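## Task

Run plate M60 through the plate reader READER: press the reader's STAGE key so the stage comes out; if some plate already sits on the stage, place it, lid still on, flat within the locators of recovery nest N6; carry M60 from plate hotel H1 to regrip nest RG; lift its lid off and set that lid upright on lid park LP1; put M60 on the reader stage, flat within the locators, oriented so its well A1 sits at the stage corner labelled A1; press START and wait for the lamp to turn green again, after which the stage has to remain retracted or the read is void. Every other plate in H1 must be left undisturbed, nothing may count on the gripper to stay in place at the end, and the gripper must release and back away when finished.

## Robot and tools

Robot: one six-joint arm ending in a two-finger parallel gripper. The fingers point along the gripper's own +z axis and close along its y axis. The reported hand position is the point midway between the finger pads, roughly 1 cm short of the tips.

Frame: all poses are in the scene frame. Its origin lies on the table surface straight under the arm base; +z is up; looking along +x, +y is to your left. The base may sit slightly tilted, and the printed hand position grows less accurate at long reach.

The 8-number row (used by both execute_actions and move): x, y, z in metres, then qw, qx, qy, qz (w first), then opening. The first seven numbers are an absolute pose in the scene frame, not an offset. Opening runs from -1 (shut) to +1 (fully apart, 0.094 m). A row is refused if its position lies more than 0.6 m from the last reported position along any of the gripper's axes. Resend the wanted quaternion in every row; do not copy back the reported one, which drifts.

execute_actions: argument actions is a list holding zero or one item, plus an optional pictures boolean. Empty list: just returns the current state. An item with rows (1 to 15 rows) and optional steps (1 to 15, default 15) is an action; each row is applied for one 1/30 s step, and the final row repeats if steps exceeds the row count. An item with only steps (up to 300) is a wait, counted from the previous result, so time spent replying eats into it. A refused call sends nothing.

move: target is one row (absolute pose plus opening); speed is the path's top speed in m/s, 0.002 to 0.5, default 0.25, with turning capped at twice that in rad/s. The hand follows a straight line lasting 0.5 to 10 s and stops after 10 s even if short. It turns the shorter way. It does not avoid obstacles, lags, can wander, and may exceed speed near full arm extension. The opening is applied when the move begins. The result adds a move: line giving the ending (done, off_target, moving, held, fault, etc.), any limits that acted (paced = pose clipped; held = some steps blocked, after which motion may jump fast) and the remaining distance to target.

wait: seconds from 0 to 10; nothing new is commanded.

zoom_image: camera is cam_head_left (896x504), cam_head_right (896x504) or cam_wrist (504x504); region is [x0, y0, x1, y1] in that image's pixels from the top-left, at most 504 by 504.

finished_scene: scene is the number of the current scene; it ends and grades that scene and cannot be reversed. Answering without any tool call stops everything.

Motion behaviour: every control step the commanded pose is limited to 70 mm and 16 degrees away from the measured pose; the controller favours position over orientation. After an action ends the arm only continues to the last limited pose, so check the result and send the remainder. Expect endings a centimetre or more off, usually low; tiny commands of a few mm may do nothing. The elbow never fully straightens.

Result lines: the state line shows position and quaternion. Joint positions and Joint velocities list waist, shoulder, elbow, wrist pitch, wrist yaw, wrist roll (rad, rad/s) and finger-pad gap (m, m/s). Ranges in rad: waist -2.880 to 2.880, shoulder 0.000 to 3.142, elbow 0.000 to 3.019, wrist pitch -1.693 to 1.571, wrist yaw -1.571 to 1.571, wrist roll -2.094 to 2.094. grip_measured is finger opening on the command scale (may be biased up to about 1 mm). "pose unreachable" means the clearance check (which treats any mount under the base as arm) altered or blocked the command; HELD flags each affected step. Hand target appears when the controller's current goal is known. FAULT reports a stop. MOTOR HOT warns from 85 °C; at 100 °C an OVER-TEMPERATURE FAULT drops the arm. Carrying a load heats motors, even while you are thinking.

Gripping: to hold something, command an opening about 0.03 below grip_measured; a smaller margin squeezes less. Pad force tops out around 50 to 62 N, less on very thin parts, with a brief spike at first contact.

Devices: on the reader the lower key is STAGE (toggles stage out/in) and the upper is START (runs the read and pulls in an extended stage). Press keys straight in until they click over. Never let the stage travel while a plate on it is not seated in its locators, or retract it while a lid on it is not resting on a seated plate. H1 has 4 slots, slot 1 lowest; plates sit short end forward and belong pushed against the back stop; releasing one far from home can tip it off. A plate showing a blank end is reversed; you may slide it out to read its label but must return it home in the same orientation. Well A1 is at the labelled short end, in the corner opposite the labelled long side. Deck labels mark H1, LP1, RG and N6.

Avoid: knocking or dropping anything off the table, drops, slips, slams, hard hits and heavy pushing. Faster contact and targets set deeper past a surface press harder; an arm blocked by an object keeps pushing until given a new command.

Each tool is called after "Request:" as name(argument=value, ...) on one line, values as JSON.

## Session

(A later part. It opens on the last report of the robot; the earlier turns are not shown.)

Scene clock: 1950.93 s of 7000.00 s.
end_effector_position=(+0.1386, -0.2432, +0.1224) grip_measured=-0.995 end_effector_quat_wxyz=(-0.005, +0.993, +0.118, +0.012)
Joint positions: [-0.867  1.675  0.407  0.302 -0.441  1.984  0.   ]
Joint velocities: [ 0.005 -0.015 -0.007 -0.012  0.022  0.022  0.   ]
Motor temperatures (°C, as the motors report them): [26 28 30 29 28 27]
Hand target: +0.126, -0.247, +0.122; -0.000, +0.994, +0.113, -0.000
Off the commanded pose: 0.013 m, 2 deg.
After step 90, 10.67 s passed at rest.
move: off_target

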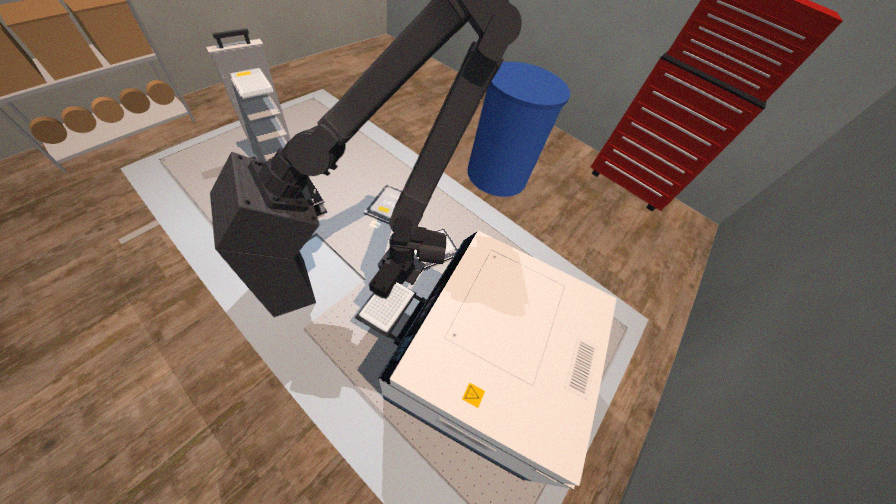

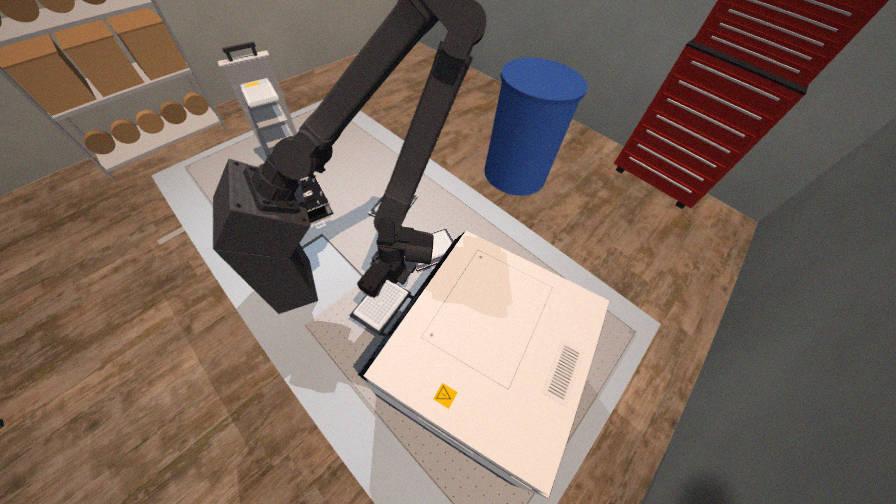

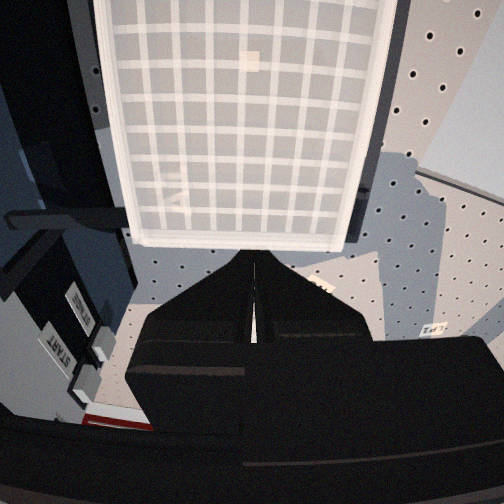

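Request:
move(target=[0.150,-0.240,0.15,0,0.994,0.113,0,-1], speed=0.04)

Request:
move(target=[0.085,-0.262,0.165,0,0.994,0.113,0,1], speed=0.06)

Request:
move(target=[0.084,-0.262,0.119,0,0.994,0.113,0,1], speed=0.03)

Scene clock: 1965.57 s of 7000.00 s.
end_effector_position=(+0.1519, -0.2490, +0.1499) grip_measured=-0.995 end_effector_quat_wxyz=(+0.009, +0.993, +0.118, +0.003)
Joint positions: [-0.867  1.525  0.388  0.188 -0.412  1.989  0.   ]
Joint velocities: [-0.015  0.005 -0.012 -0.007 -0.007 -0.051 -0.   ]
Motor temperatures (°C, as the motors report them): [27 28 30 29 28 27]
Hand target: +0.150, -0.240, +0.151; +0.000, +0.994, +0.113, +0.000
Off the commanded pose: 0.009 m, 1 deg.
After step 90, 10.57 s passed at rest.
move: done

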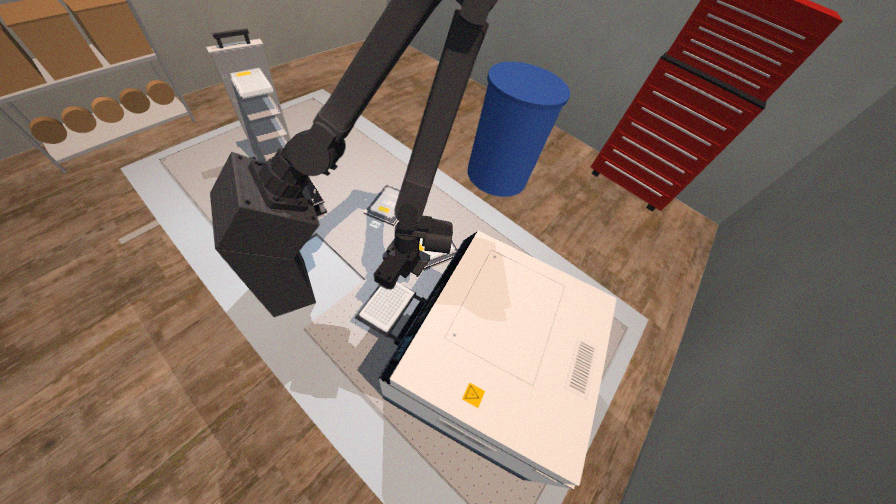

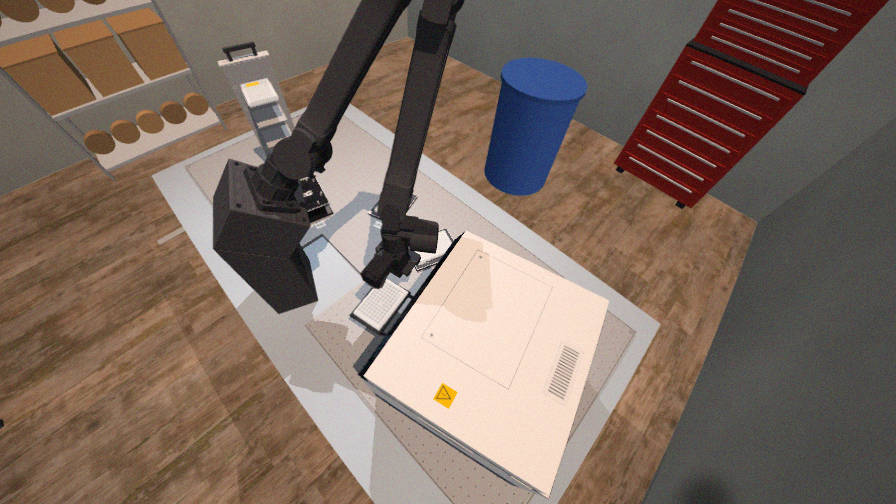

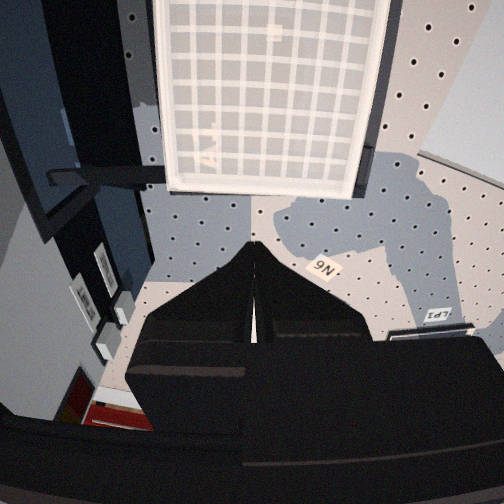

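Scene clock: 1967.13 s of 7000.00 s.
end_effector_position=(+0.0899, -0.2694, +0.1653) grip_measured=+1.000 end_effector_quat_wxyz=(+0.009, +0.993, +0.116, +0.003)
Joint positions: [-1.099  1.605  0.388  0.169 -0.538  1.776  0.094]
Joint velocities: [-0.005 -0.015 -0.002  0.002 -0.066 -0.095  0.   ]
Motor temperatures (°C, as the motors report them): [27 28 30 29 28 27]
Hand target: +0.084, -0.263, +0.165; +0.001, +0.994, +0.113, -0.000
Off the commanded pose: 0.009 m, 1 deg.
move: done

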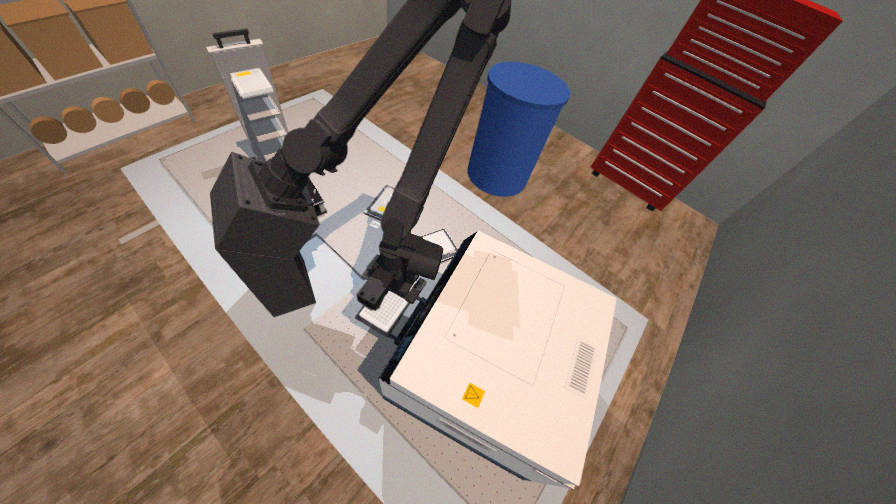

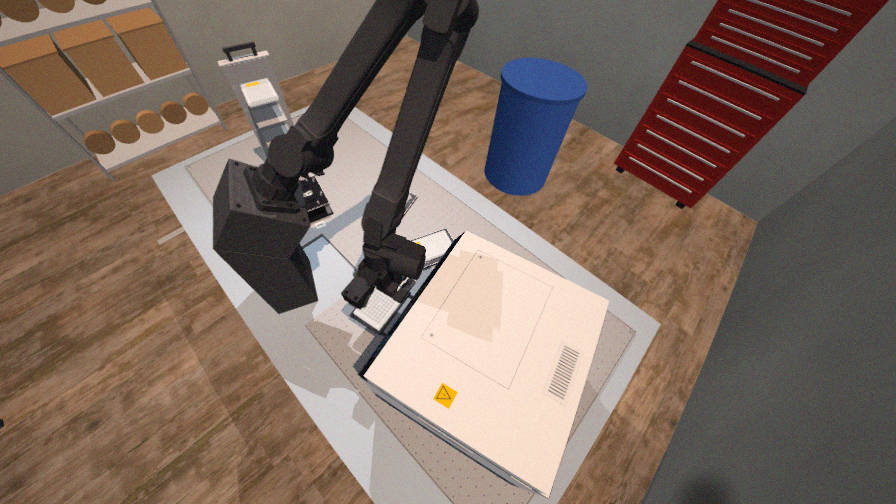

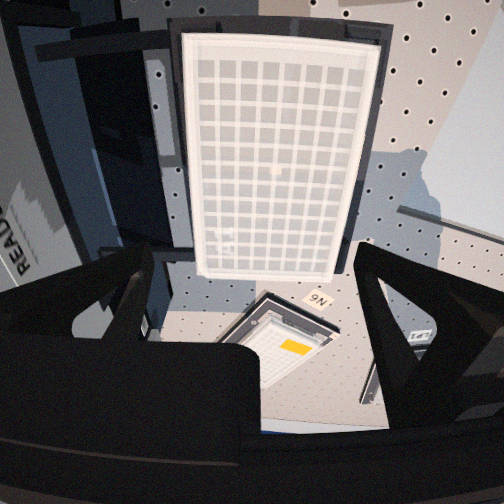

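Scene clock: 1968.97 s of 7000.00 s.
end_effector_position=(+0.0809, -0.2621, +0.1217) grip_measured=+1.000 end_effector_quat_wxyz=(-0.000, +0.994, +0.113, -0.002)
Joint positions: [-1.034  1.796  0.425  0.331 -0.502  1.833  0.094]
Joint velocities: [ 0.005 -0.005 -0.007  0.017  0.037 -0.022  0.   ]
Motor temperatures (°C, as the motors report them): [27 28 30 29 28 27]
Hand target: +0.084, -0.262, +0.118; -0.000, +0.994, +0.113, +0.000
Off the commanded pose: 0.004 m, 0 deg.
move: done

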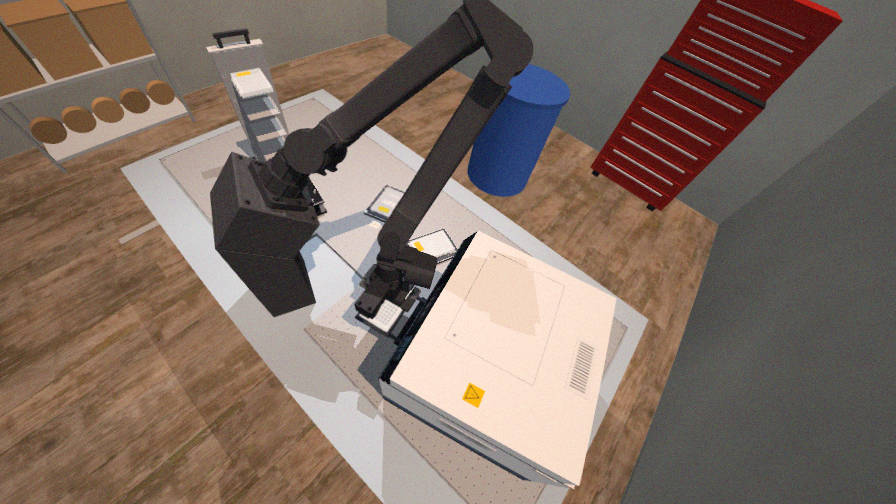

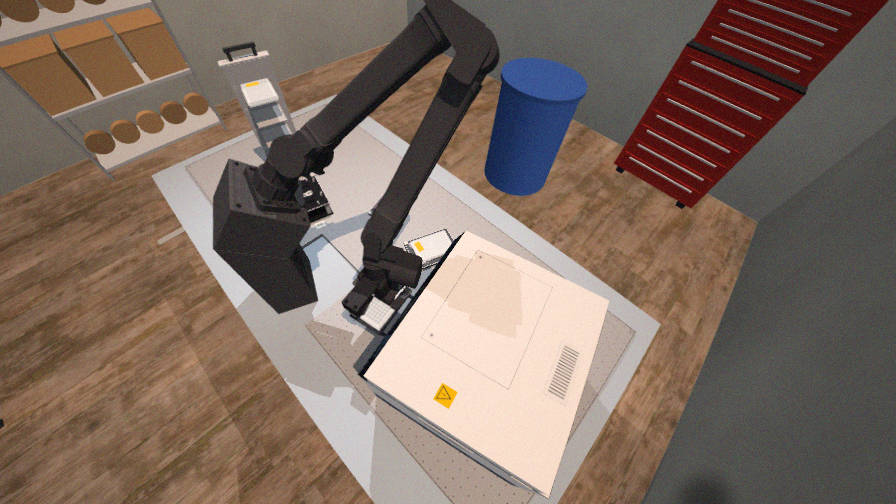

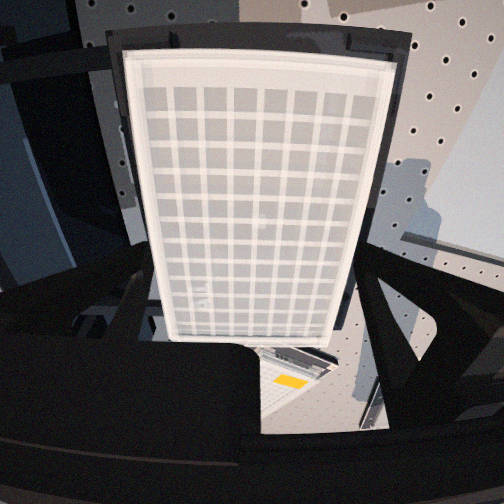

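Request:
move(target=[0.082,-0.262,0.122,0,0.994,0.113,0,0.76], speed=0.02)

Scene clock: 1981.77 s of 7000.00 s.
end_effector_position=(+0.0810, -0.2622, +0.1217) grip_measured=+0.780 end_effector_quat_wxyz=(+0.000, +0.994, +0.113, -0.002)
Joint positions: [-1.034  1.796  0.425  0.331 -0.502  1.834  0.084]
Joint velocities: [-0.005  0.015  0.007 -0.007 -0.051 -0.007  0.   ]
Motor temperatures (°C, as the motors report them): [27 28 30 29 28 27]
Hand target: +0.082, -0.262, +0.122; +0.000, +0.994, +0.113, +0.000
Off the commanded pose: 0.001 m, 0 deg.
After step 90, 9.10 s passed at rest.
move: done

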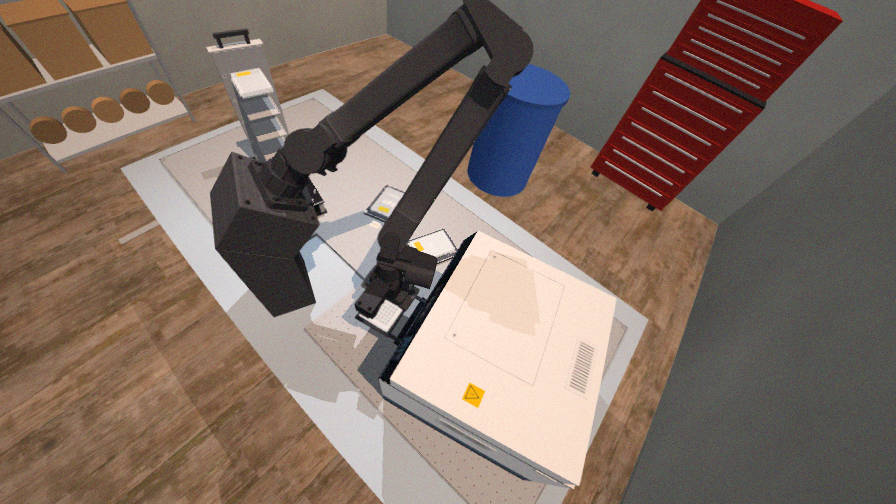

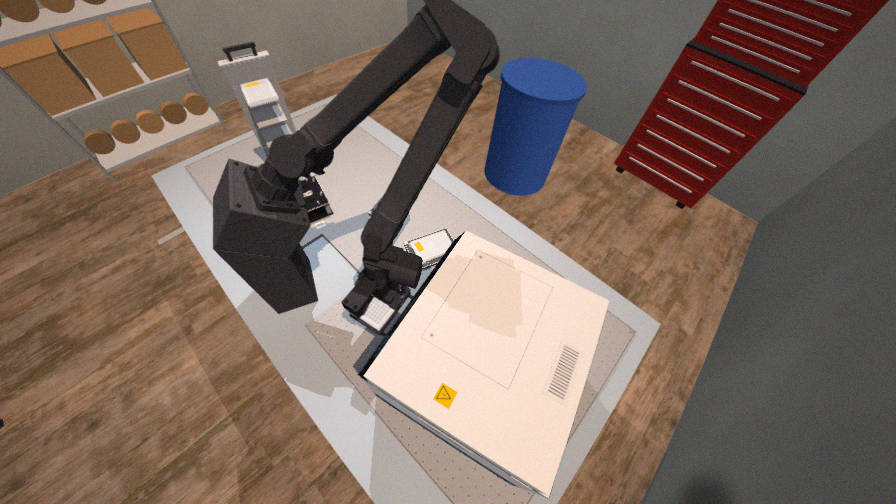

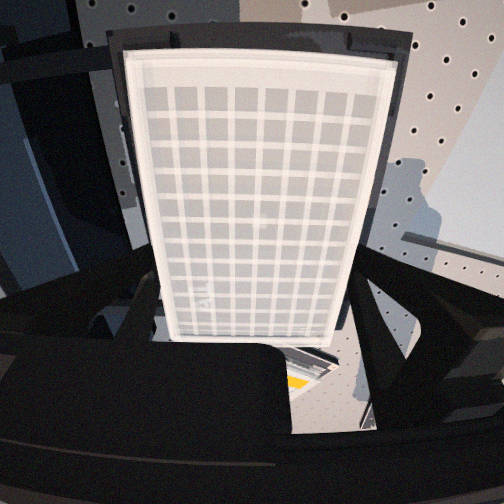

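Request:
move(target=[0.083,-0.259,0.165,0,0.991,0.135,0,0.76], speed=0.05)

Request:
move(target=[0.083,-0.260,0.124,0,0.991,0.135,0,0.76], speed=0.03)

Scene clock: 1997.03 s of 7000.00 s.
end_effector_position=(+0.0877, -0.2634, +0.1622) grip_measured=+0.780 end_effector_quat_wxyz=(+0.003, +0.991, +0.135, +0.002)
Joint positions: [-1.093  1.62   0.383  0.178 -0.538  1.735  0.084]
Joint velocities: [-0.005 -0.005  0.002 -0.012 -0.007 -0.066  0.001]
Motor temperatures (°C, as the motors report them): [27 28 30 29 28 27]
Hand target: +0.083, -0.259, +0.166; +0.000, +0.991, +0.135, -0.000
Off the commanded pose: 0.007 m, 0 deg.
After step 90, 11.10 s passed at rest.
move: done

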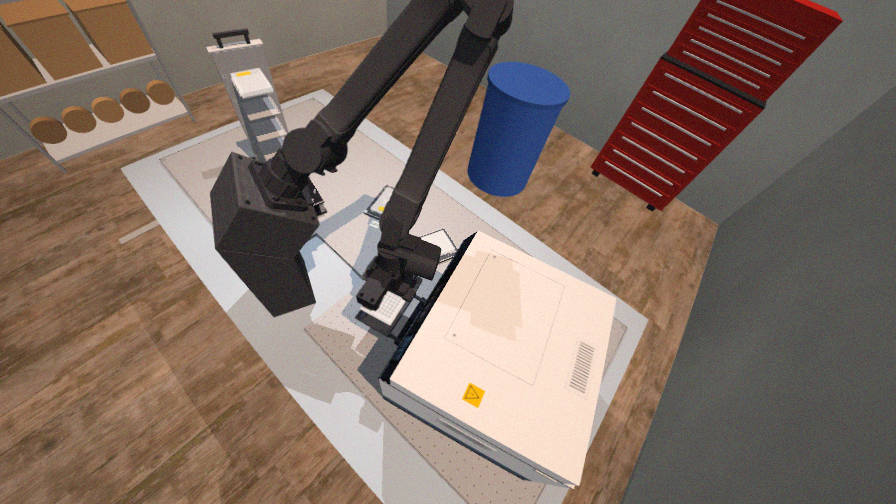

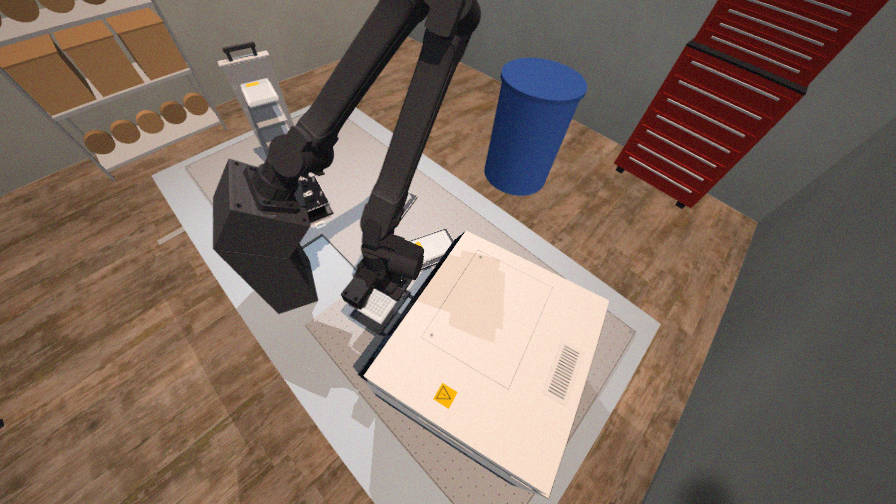

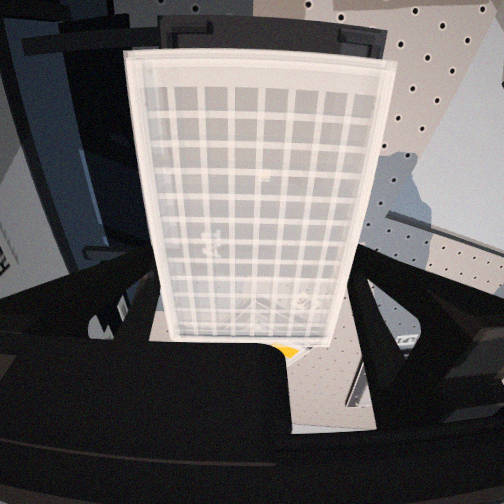

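Scene clock: 1998.57 s of 7000.00 s.
end_effector_position=(+0.0800, -0.2600, +0.1266) grip_measured=+0.780 end_effector_quat_wxyz=(-0.001, +0.991, +0.135, -0.002)
Joint positions: [-1.043  1.78   0.414  0.321 -0.507  1.78   0.084]
Joint velocities: [ 0.005 -0.015 -0.022  0.012 -0.051 -0.007 -0.   ]
Motor temperatures (°C, as the motors report them): [27 28 30 29 28 27]
Hand target: +0.083, -0.260, +0.123; -0.000, +0.991, +0.135, +0.000
Off the commanded pose: 0.004 m, 0 deg.
move: done

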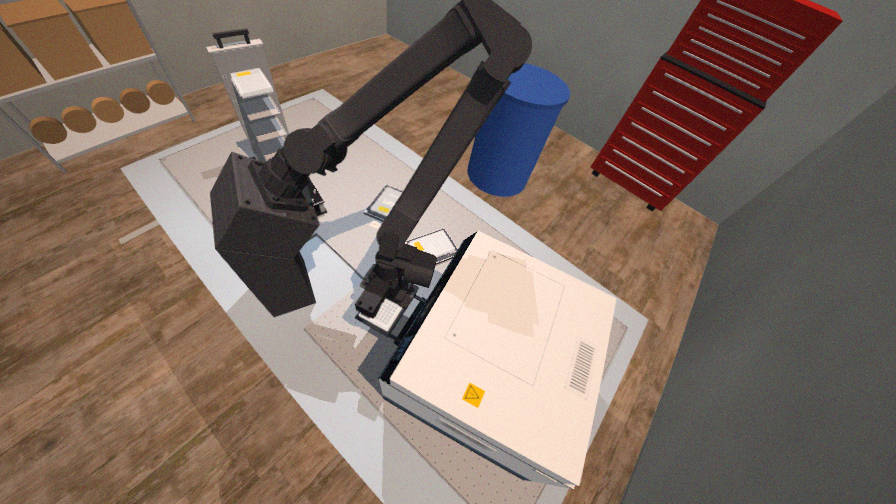

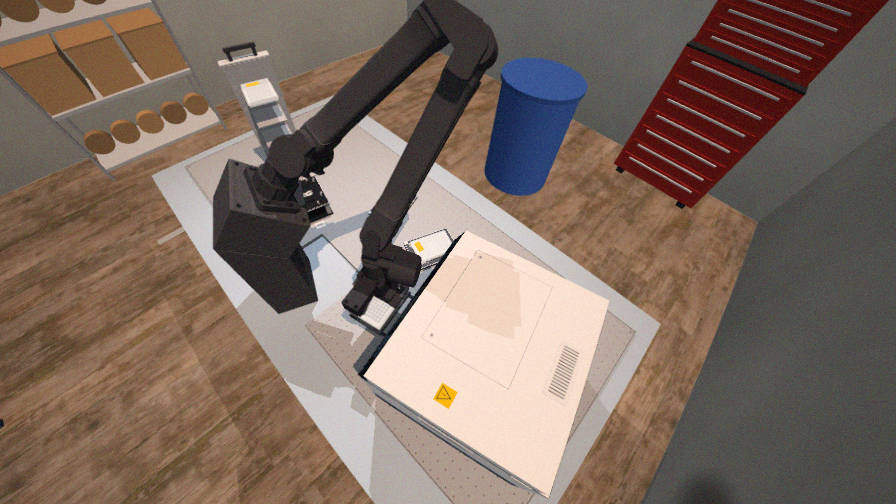

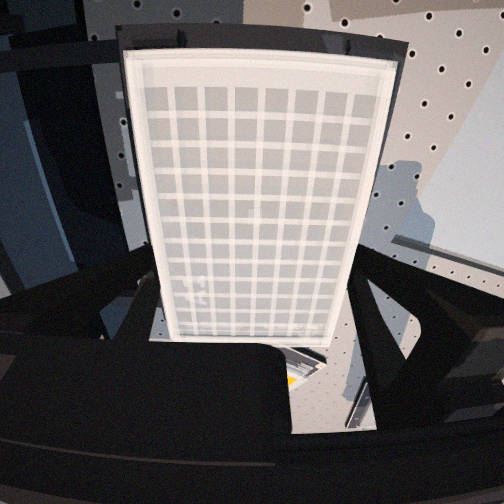

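Request:
execute_actions(actions=[{"rows":[[0.081,-0.255,0.116,0,0.991,0.135,0,0.76]],"steps":15}])

Scene clock: 2008.00 s of 7000.00 s.
end_effector_position=(+0.0795, -0.2596, +0.1207) grip_measured=+0.780 end_effector_quat_wxyz=(+0.005, +0.991, +0.133, -0.002)
Joint positions: [-1.031  1.808  0.414  0.366 -0.498  1.801  0.084]
Joint velocities: [-0.005 -0.005  0.022  0.012  0.007  0.007 -0.001]
Motor temperatures (°C, as the motors report them): [27 28 30 29 28 27]
Hand target: +0.081, -0.255, +0.116; -0.000, +0.991, +0.135, +0.000
Off the commanded pose: 0.007 m, 1 deg.
Steps of this call (steps 1 to 90: nothing new was sent; then 5.93 s passed at rest; steps 91 to 105: all 15 steps of this action). Readings (end_effector_position):
91: (+0.0801, -0.2610, +0.1260)
92: (+0.0801, -0.2612, +0.1246)
94: (+0.0794, -0.2589, +0.1214)
98: (+0.0795, -0.2596, +0.1207)
105: the state above

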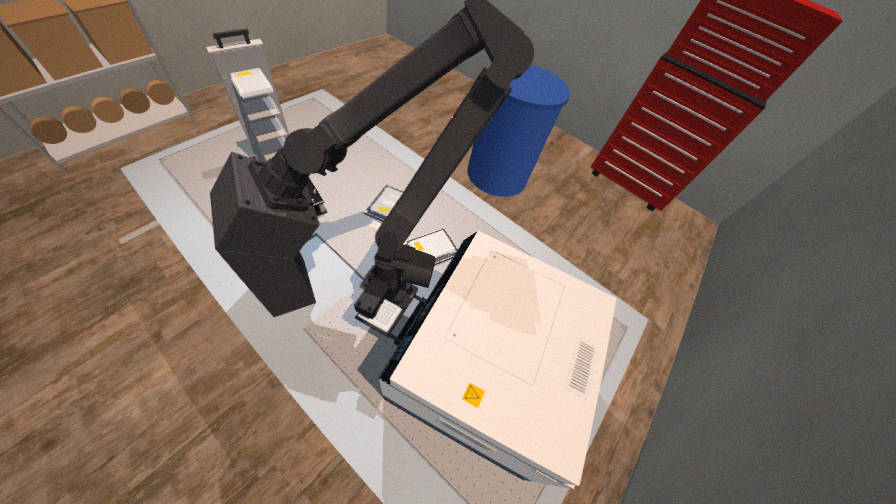

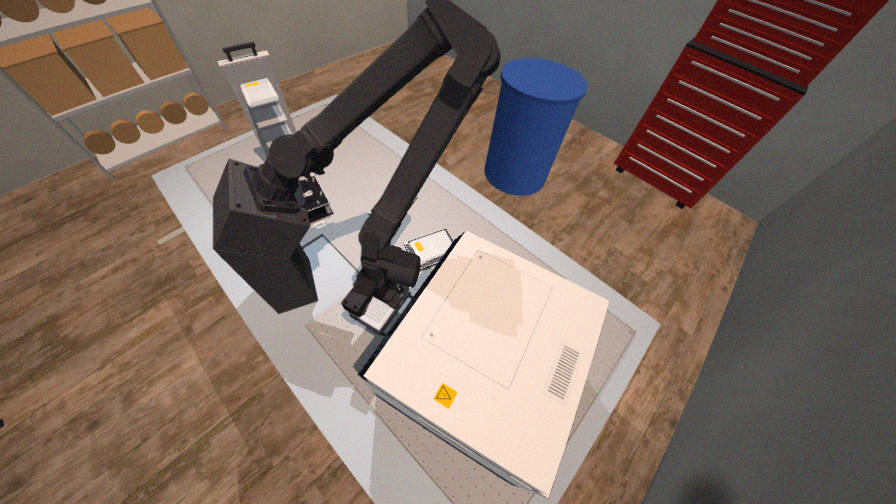

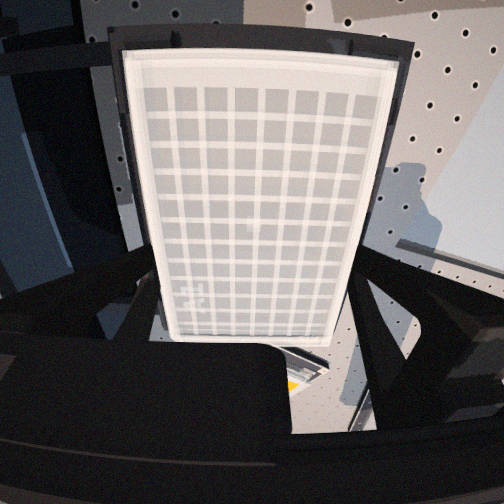

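Went lower (.1207 vs grip .1217). Release and inspect.

Request:
move(target=[0.080,-0.260,0.122,0,0.991,0.135,0,1], speed=0.02)

Request:
move(target=[0.09,-0.255,0.19,0,0.991,0.135,0,1], speed=0.08)

Request:
zoom_image(camera="cam_wrist", region=[130,10,400,310])

Request:
zoom_image(camera="cam_head_left", region=[345,270,435,345])

Scene clock: 2016.93 s of 7000.00 s.
end_effector_position=(+0.0789, -0.2564, +0.1207) grip_measured=+1.000 end_effector_quat_wxyz=(-0.002, +0.992, +0.130, -0.001)
Joint positions: [-1.031  1.808  0.414  0.352 -0.504  1.801  0.094]
Joint velocities: [-0.005 -0.034  0.007  0.002  0.007 -0.007  0.   ]
Motor temperatures (°C, as the motors report them): [27 28 30 29 28 27]
Hand target: +0.080, -0.260, +0.122; +0.000, +0.991, +0.135, -0.000
Off the commanded pose: 0.004 m, 1 deg.
After step 90, 5.23 s passed at rest.
move: done

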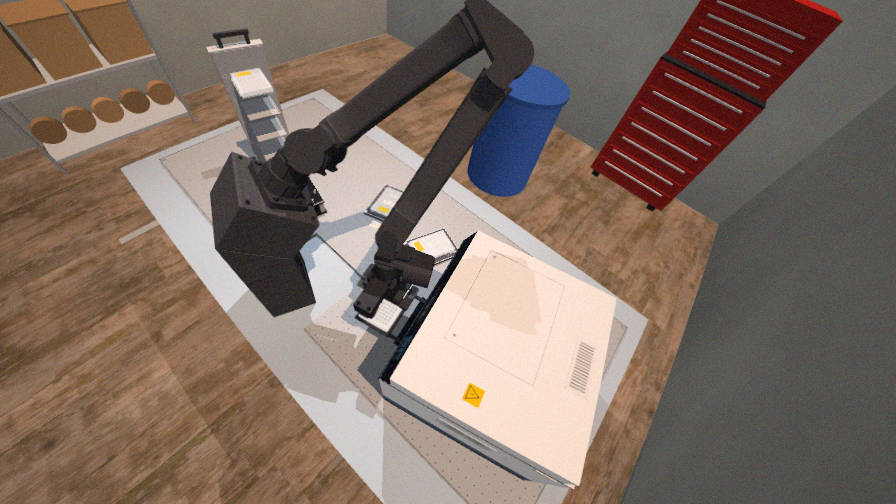

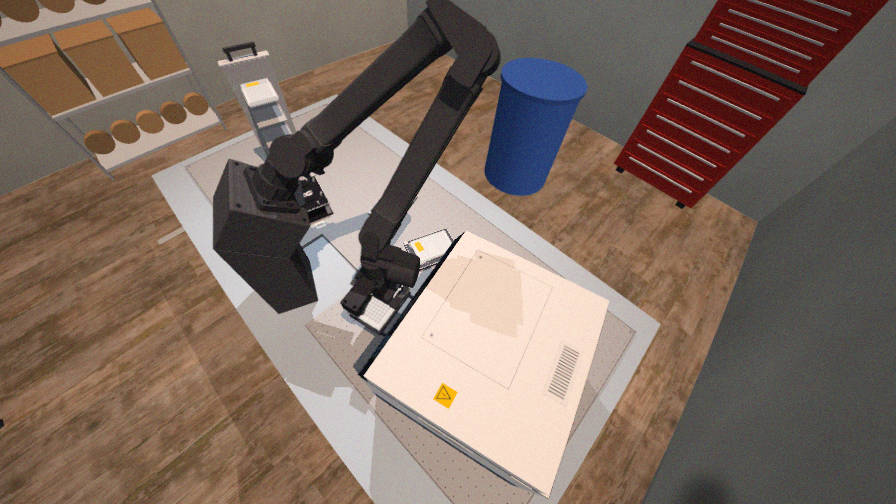

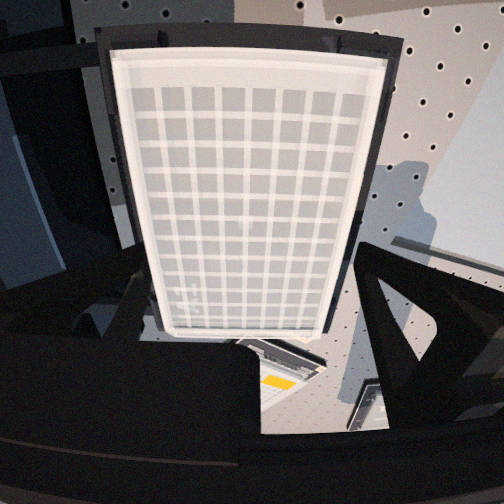

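Scene clock: 2018.17 s of 7000.00 s.
end_effector_position=(+0.0947, -0.2584, +0.1897) grip_measured=+1.000 end_effector_quat_wxyz=(+0.004, +0.991, +0.135, +0.002)
Joint positions: [-1.119  1.481  0.353  0.056 -0.549  1.709  0.094]
Joint velocities: [-0.024  0.005 -0.012 -0.022  0.051 -0.022  0.   ]
Motor temperatures (°C, as the motors report them): [27 28 30 29 28 27]
Hand target: +0.090, -0.255, +0.192; +0.000, +0.991, +0.135, -0.000
Off the commanded pose: 0.006 m, 0 deg.
move: done

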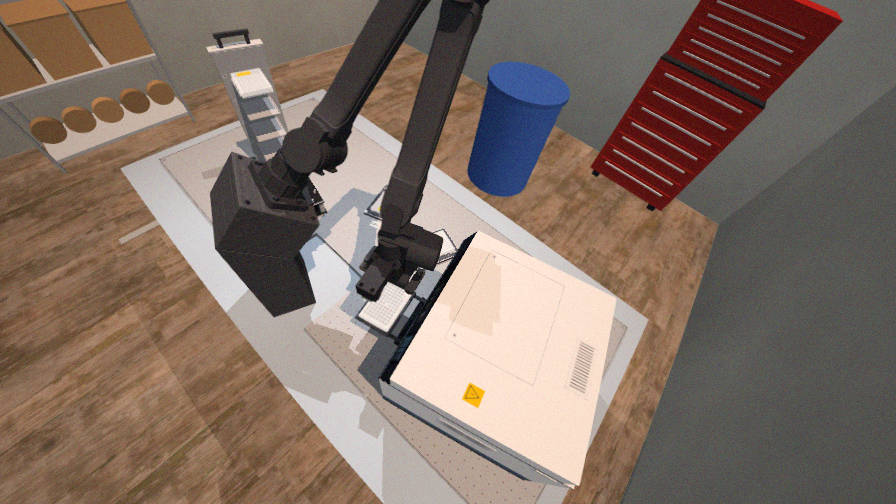

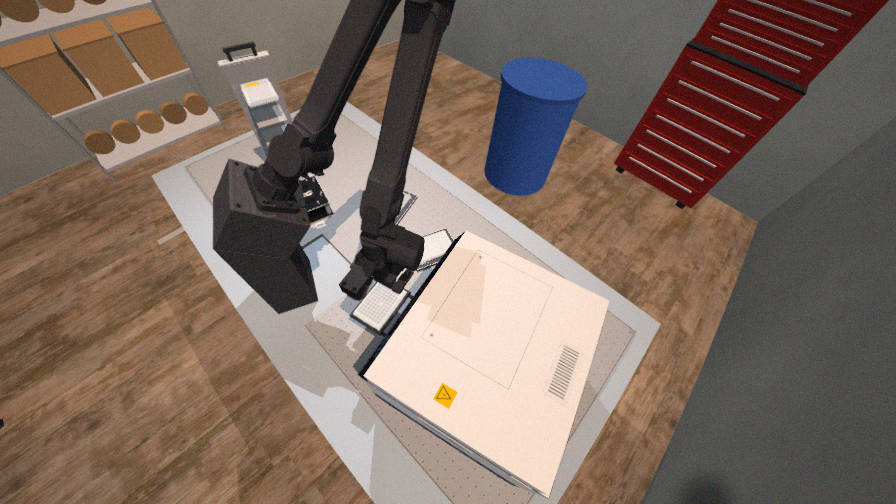

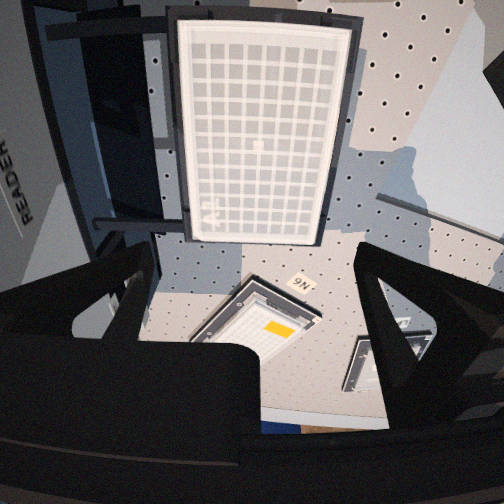

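Region (130, 10, 400, 310) of cam_wrist's 504x504 image, scaled by 1.680, with more detail than that image has; it fills the left 454 columns of this view, and the rest is white.

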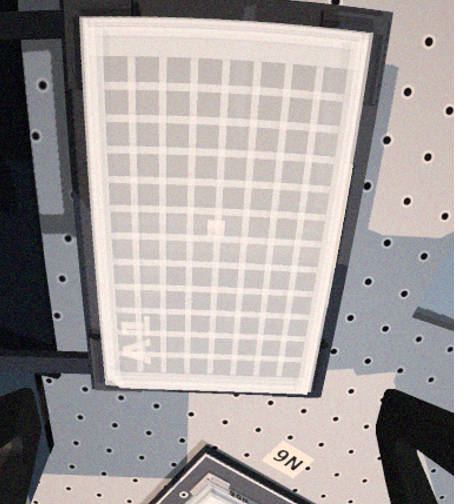

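Region (345, 270, 435, 345) of cam_head_left's 896x504 image, scaled by 5.600, with more detail than that image has.

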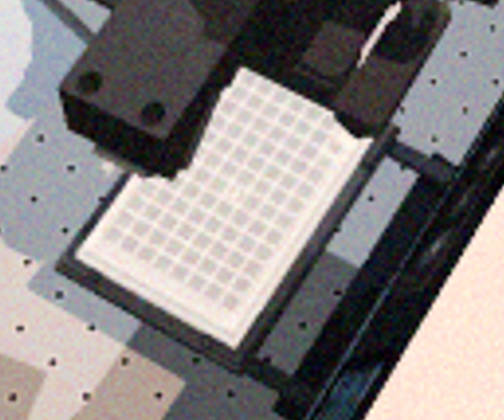

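Request:
move(target=[0.17,-0.232,0.17,0,0.994,0.113,0,-1], speed=0.12)

Request:
zoom_image(camera="cam_wrist", region=[80,0,440,220])

Scene clock: 2025.50 s of 7000.00 s.
end_effector_position=(+0.1660, -0.2268, +0.1688) grip_measured=-0.995 end_effector_quat_wxyz=(-0.009, +0.993, +0.114, -0.005)
Joint positions: [-0.812  1.393  0.36   0.063 -0.386  2.031  0.   ]
Joint velocities: [ 0.005 -0.015 -0.002  0.002 -0.051 -0.022  0.002]
Motor temperatures (°C, as the motors report them): [27 28 30 29 28 27]
Hand target: +0.172, -0.231, +0.170; -0.001, +0.994, +0.113, +0.001
Off the commanded pose: 0.007 m, 1 deg.
After step 90, 3.13 s passed at rest.
move: done

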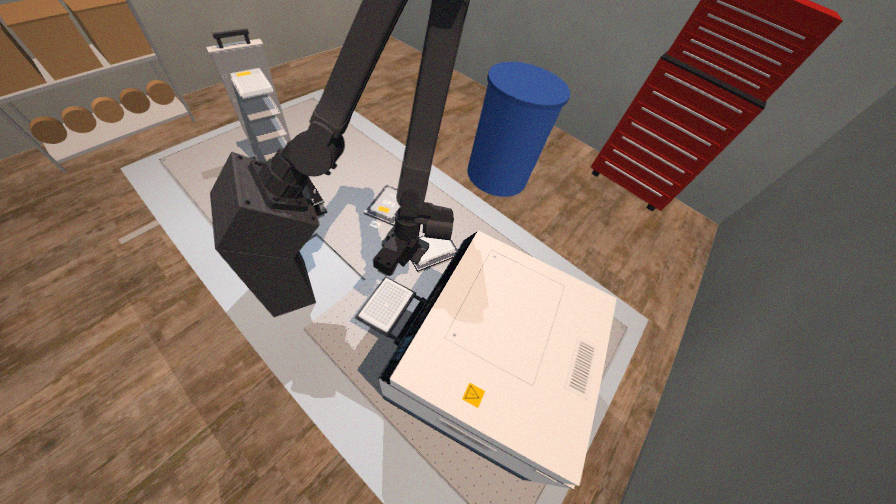

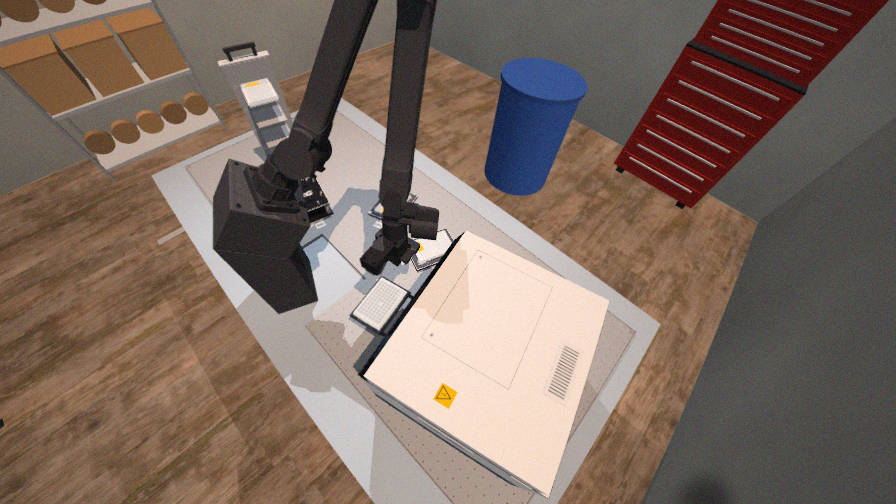

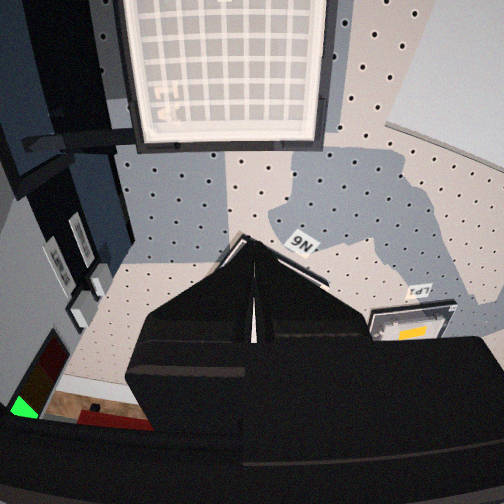

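Region (80, 0, 440, 220) of cam_wrist's 504x504 image, scaled by 1.400, with more detail than that image has.

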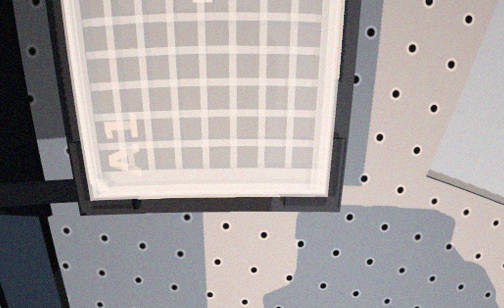

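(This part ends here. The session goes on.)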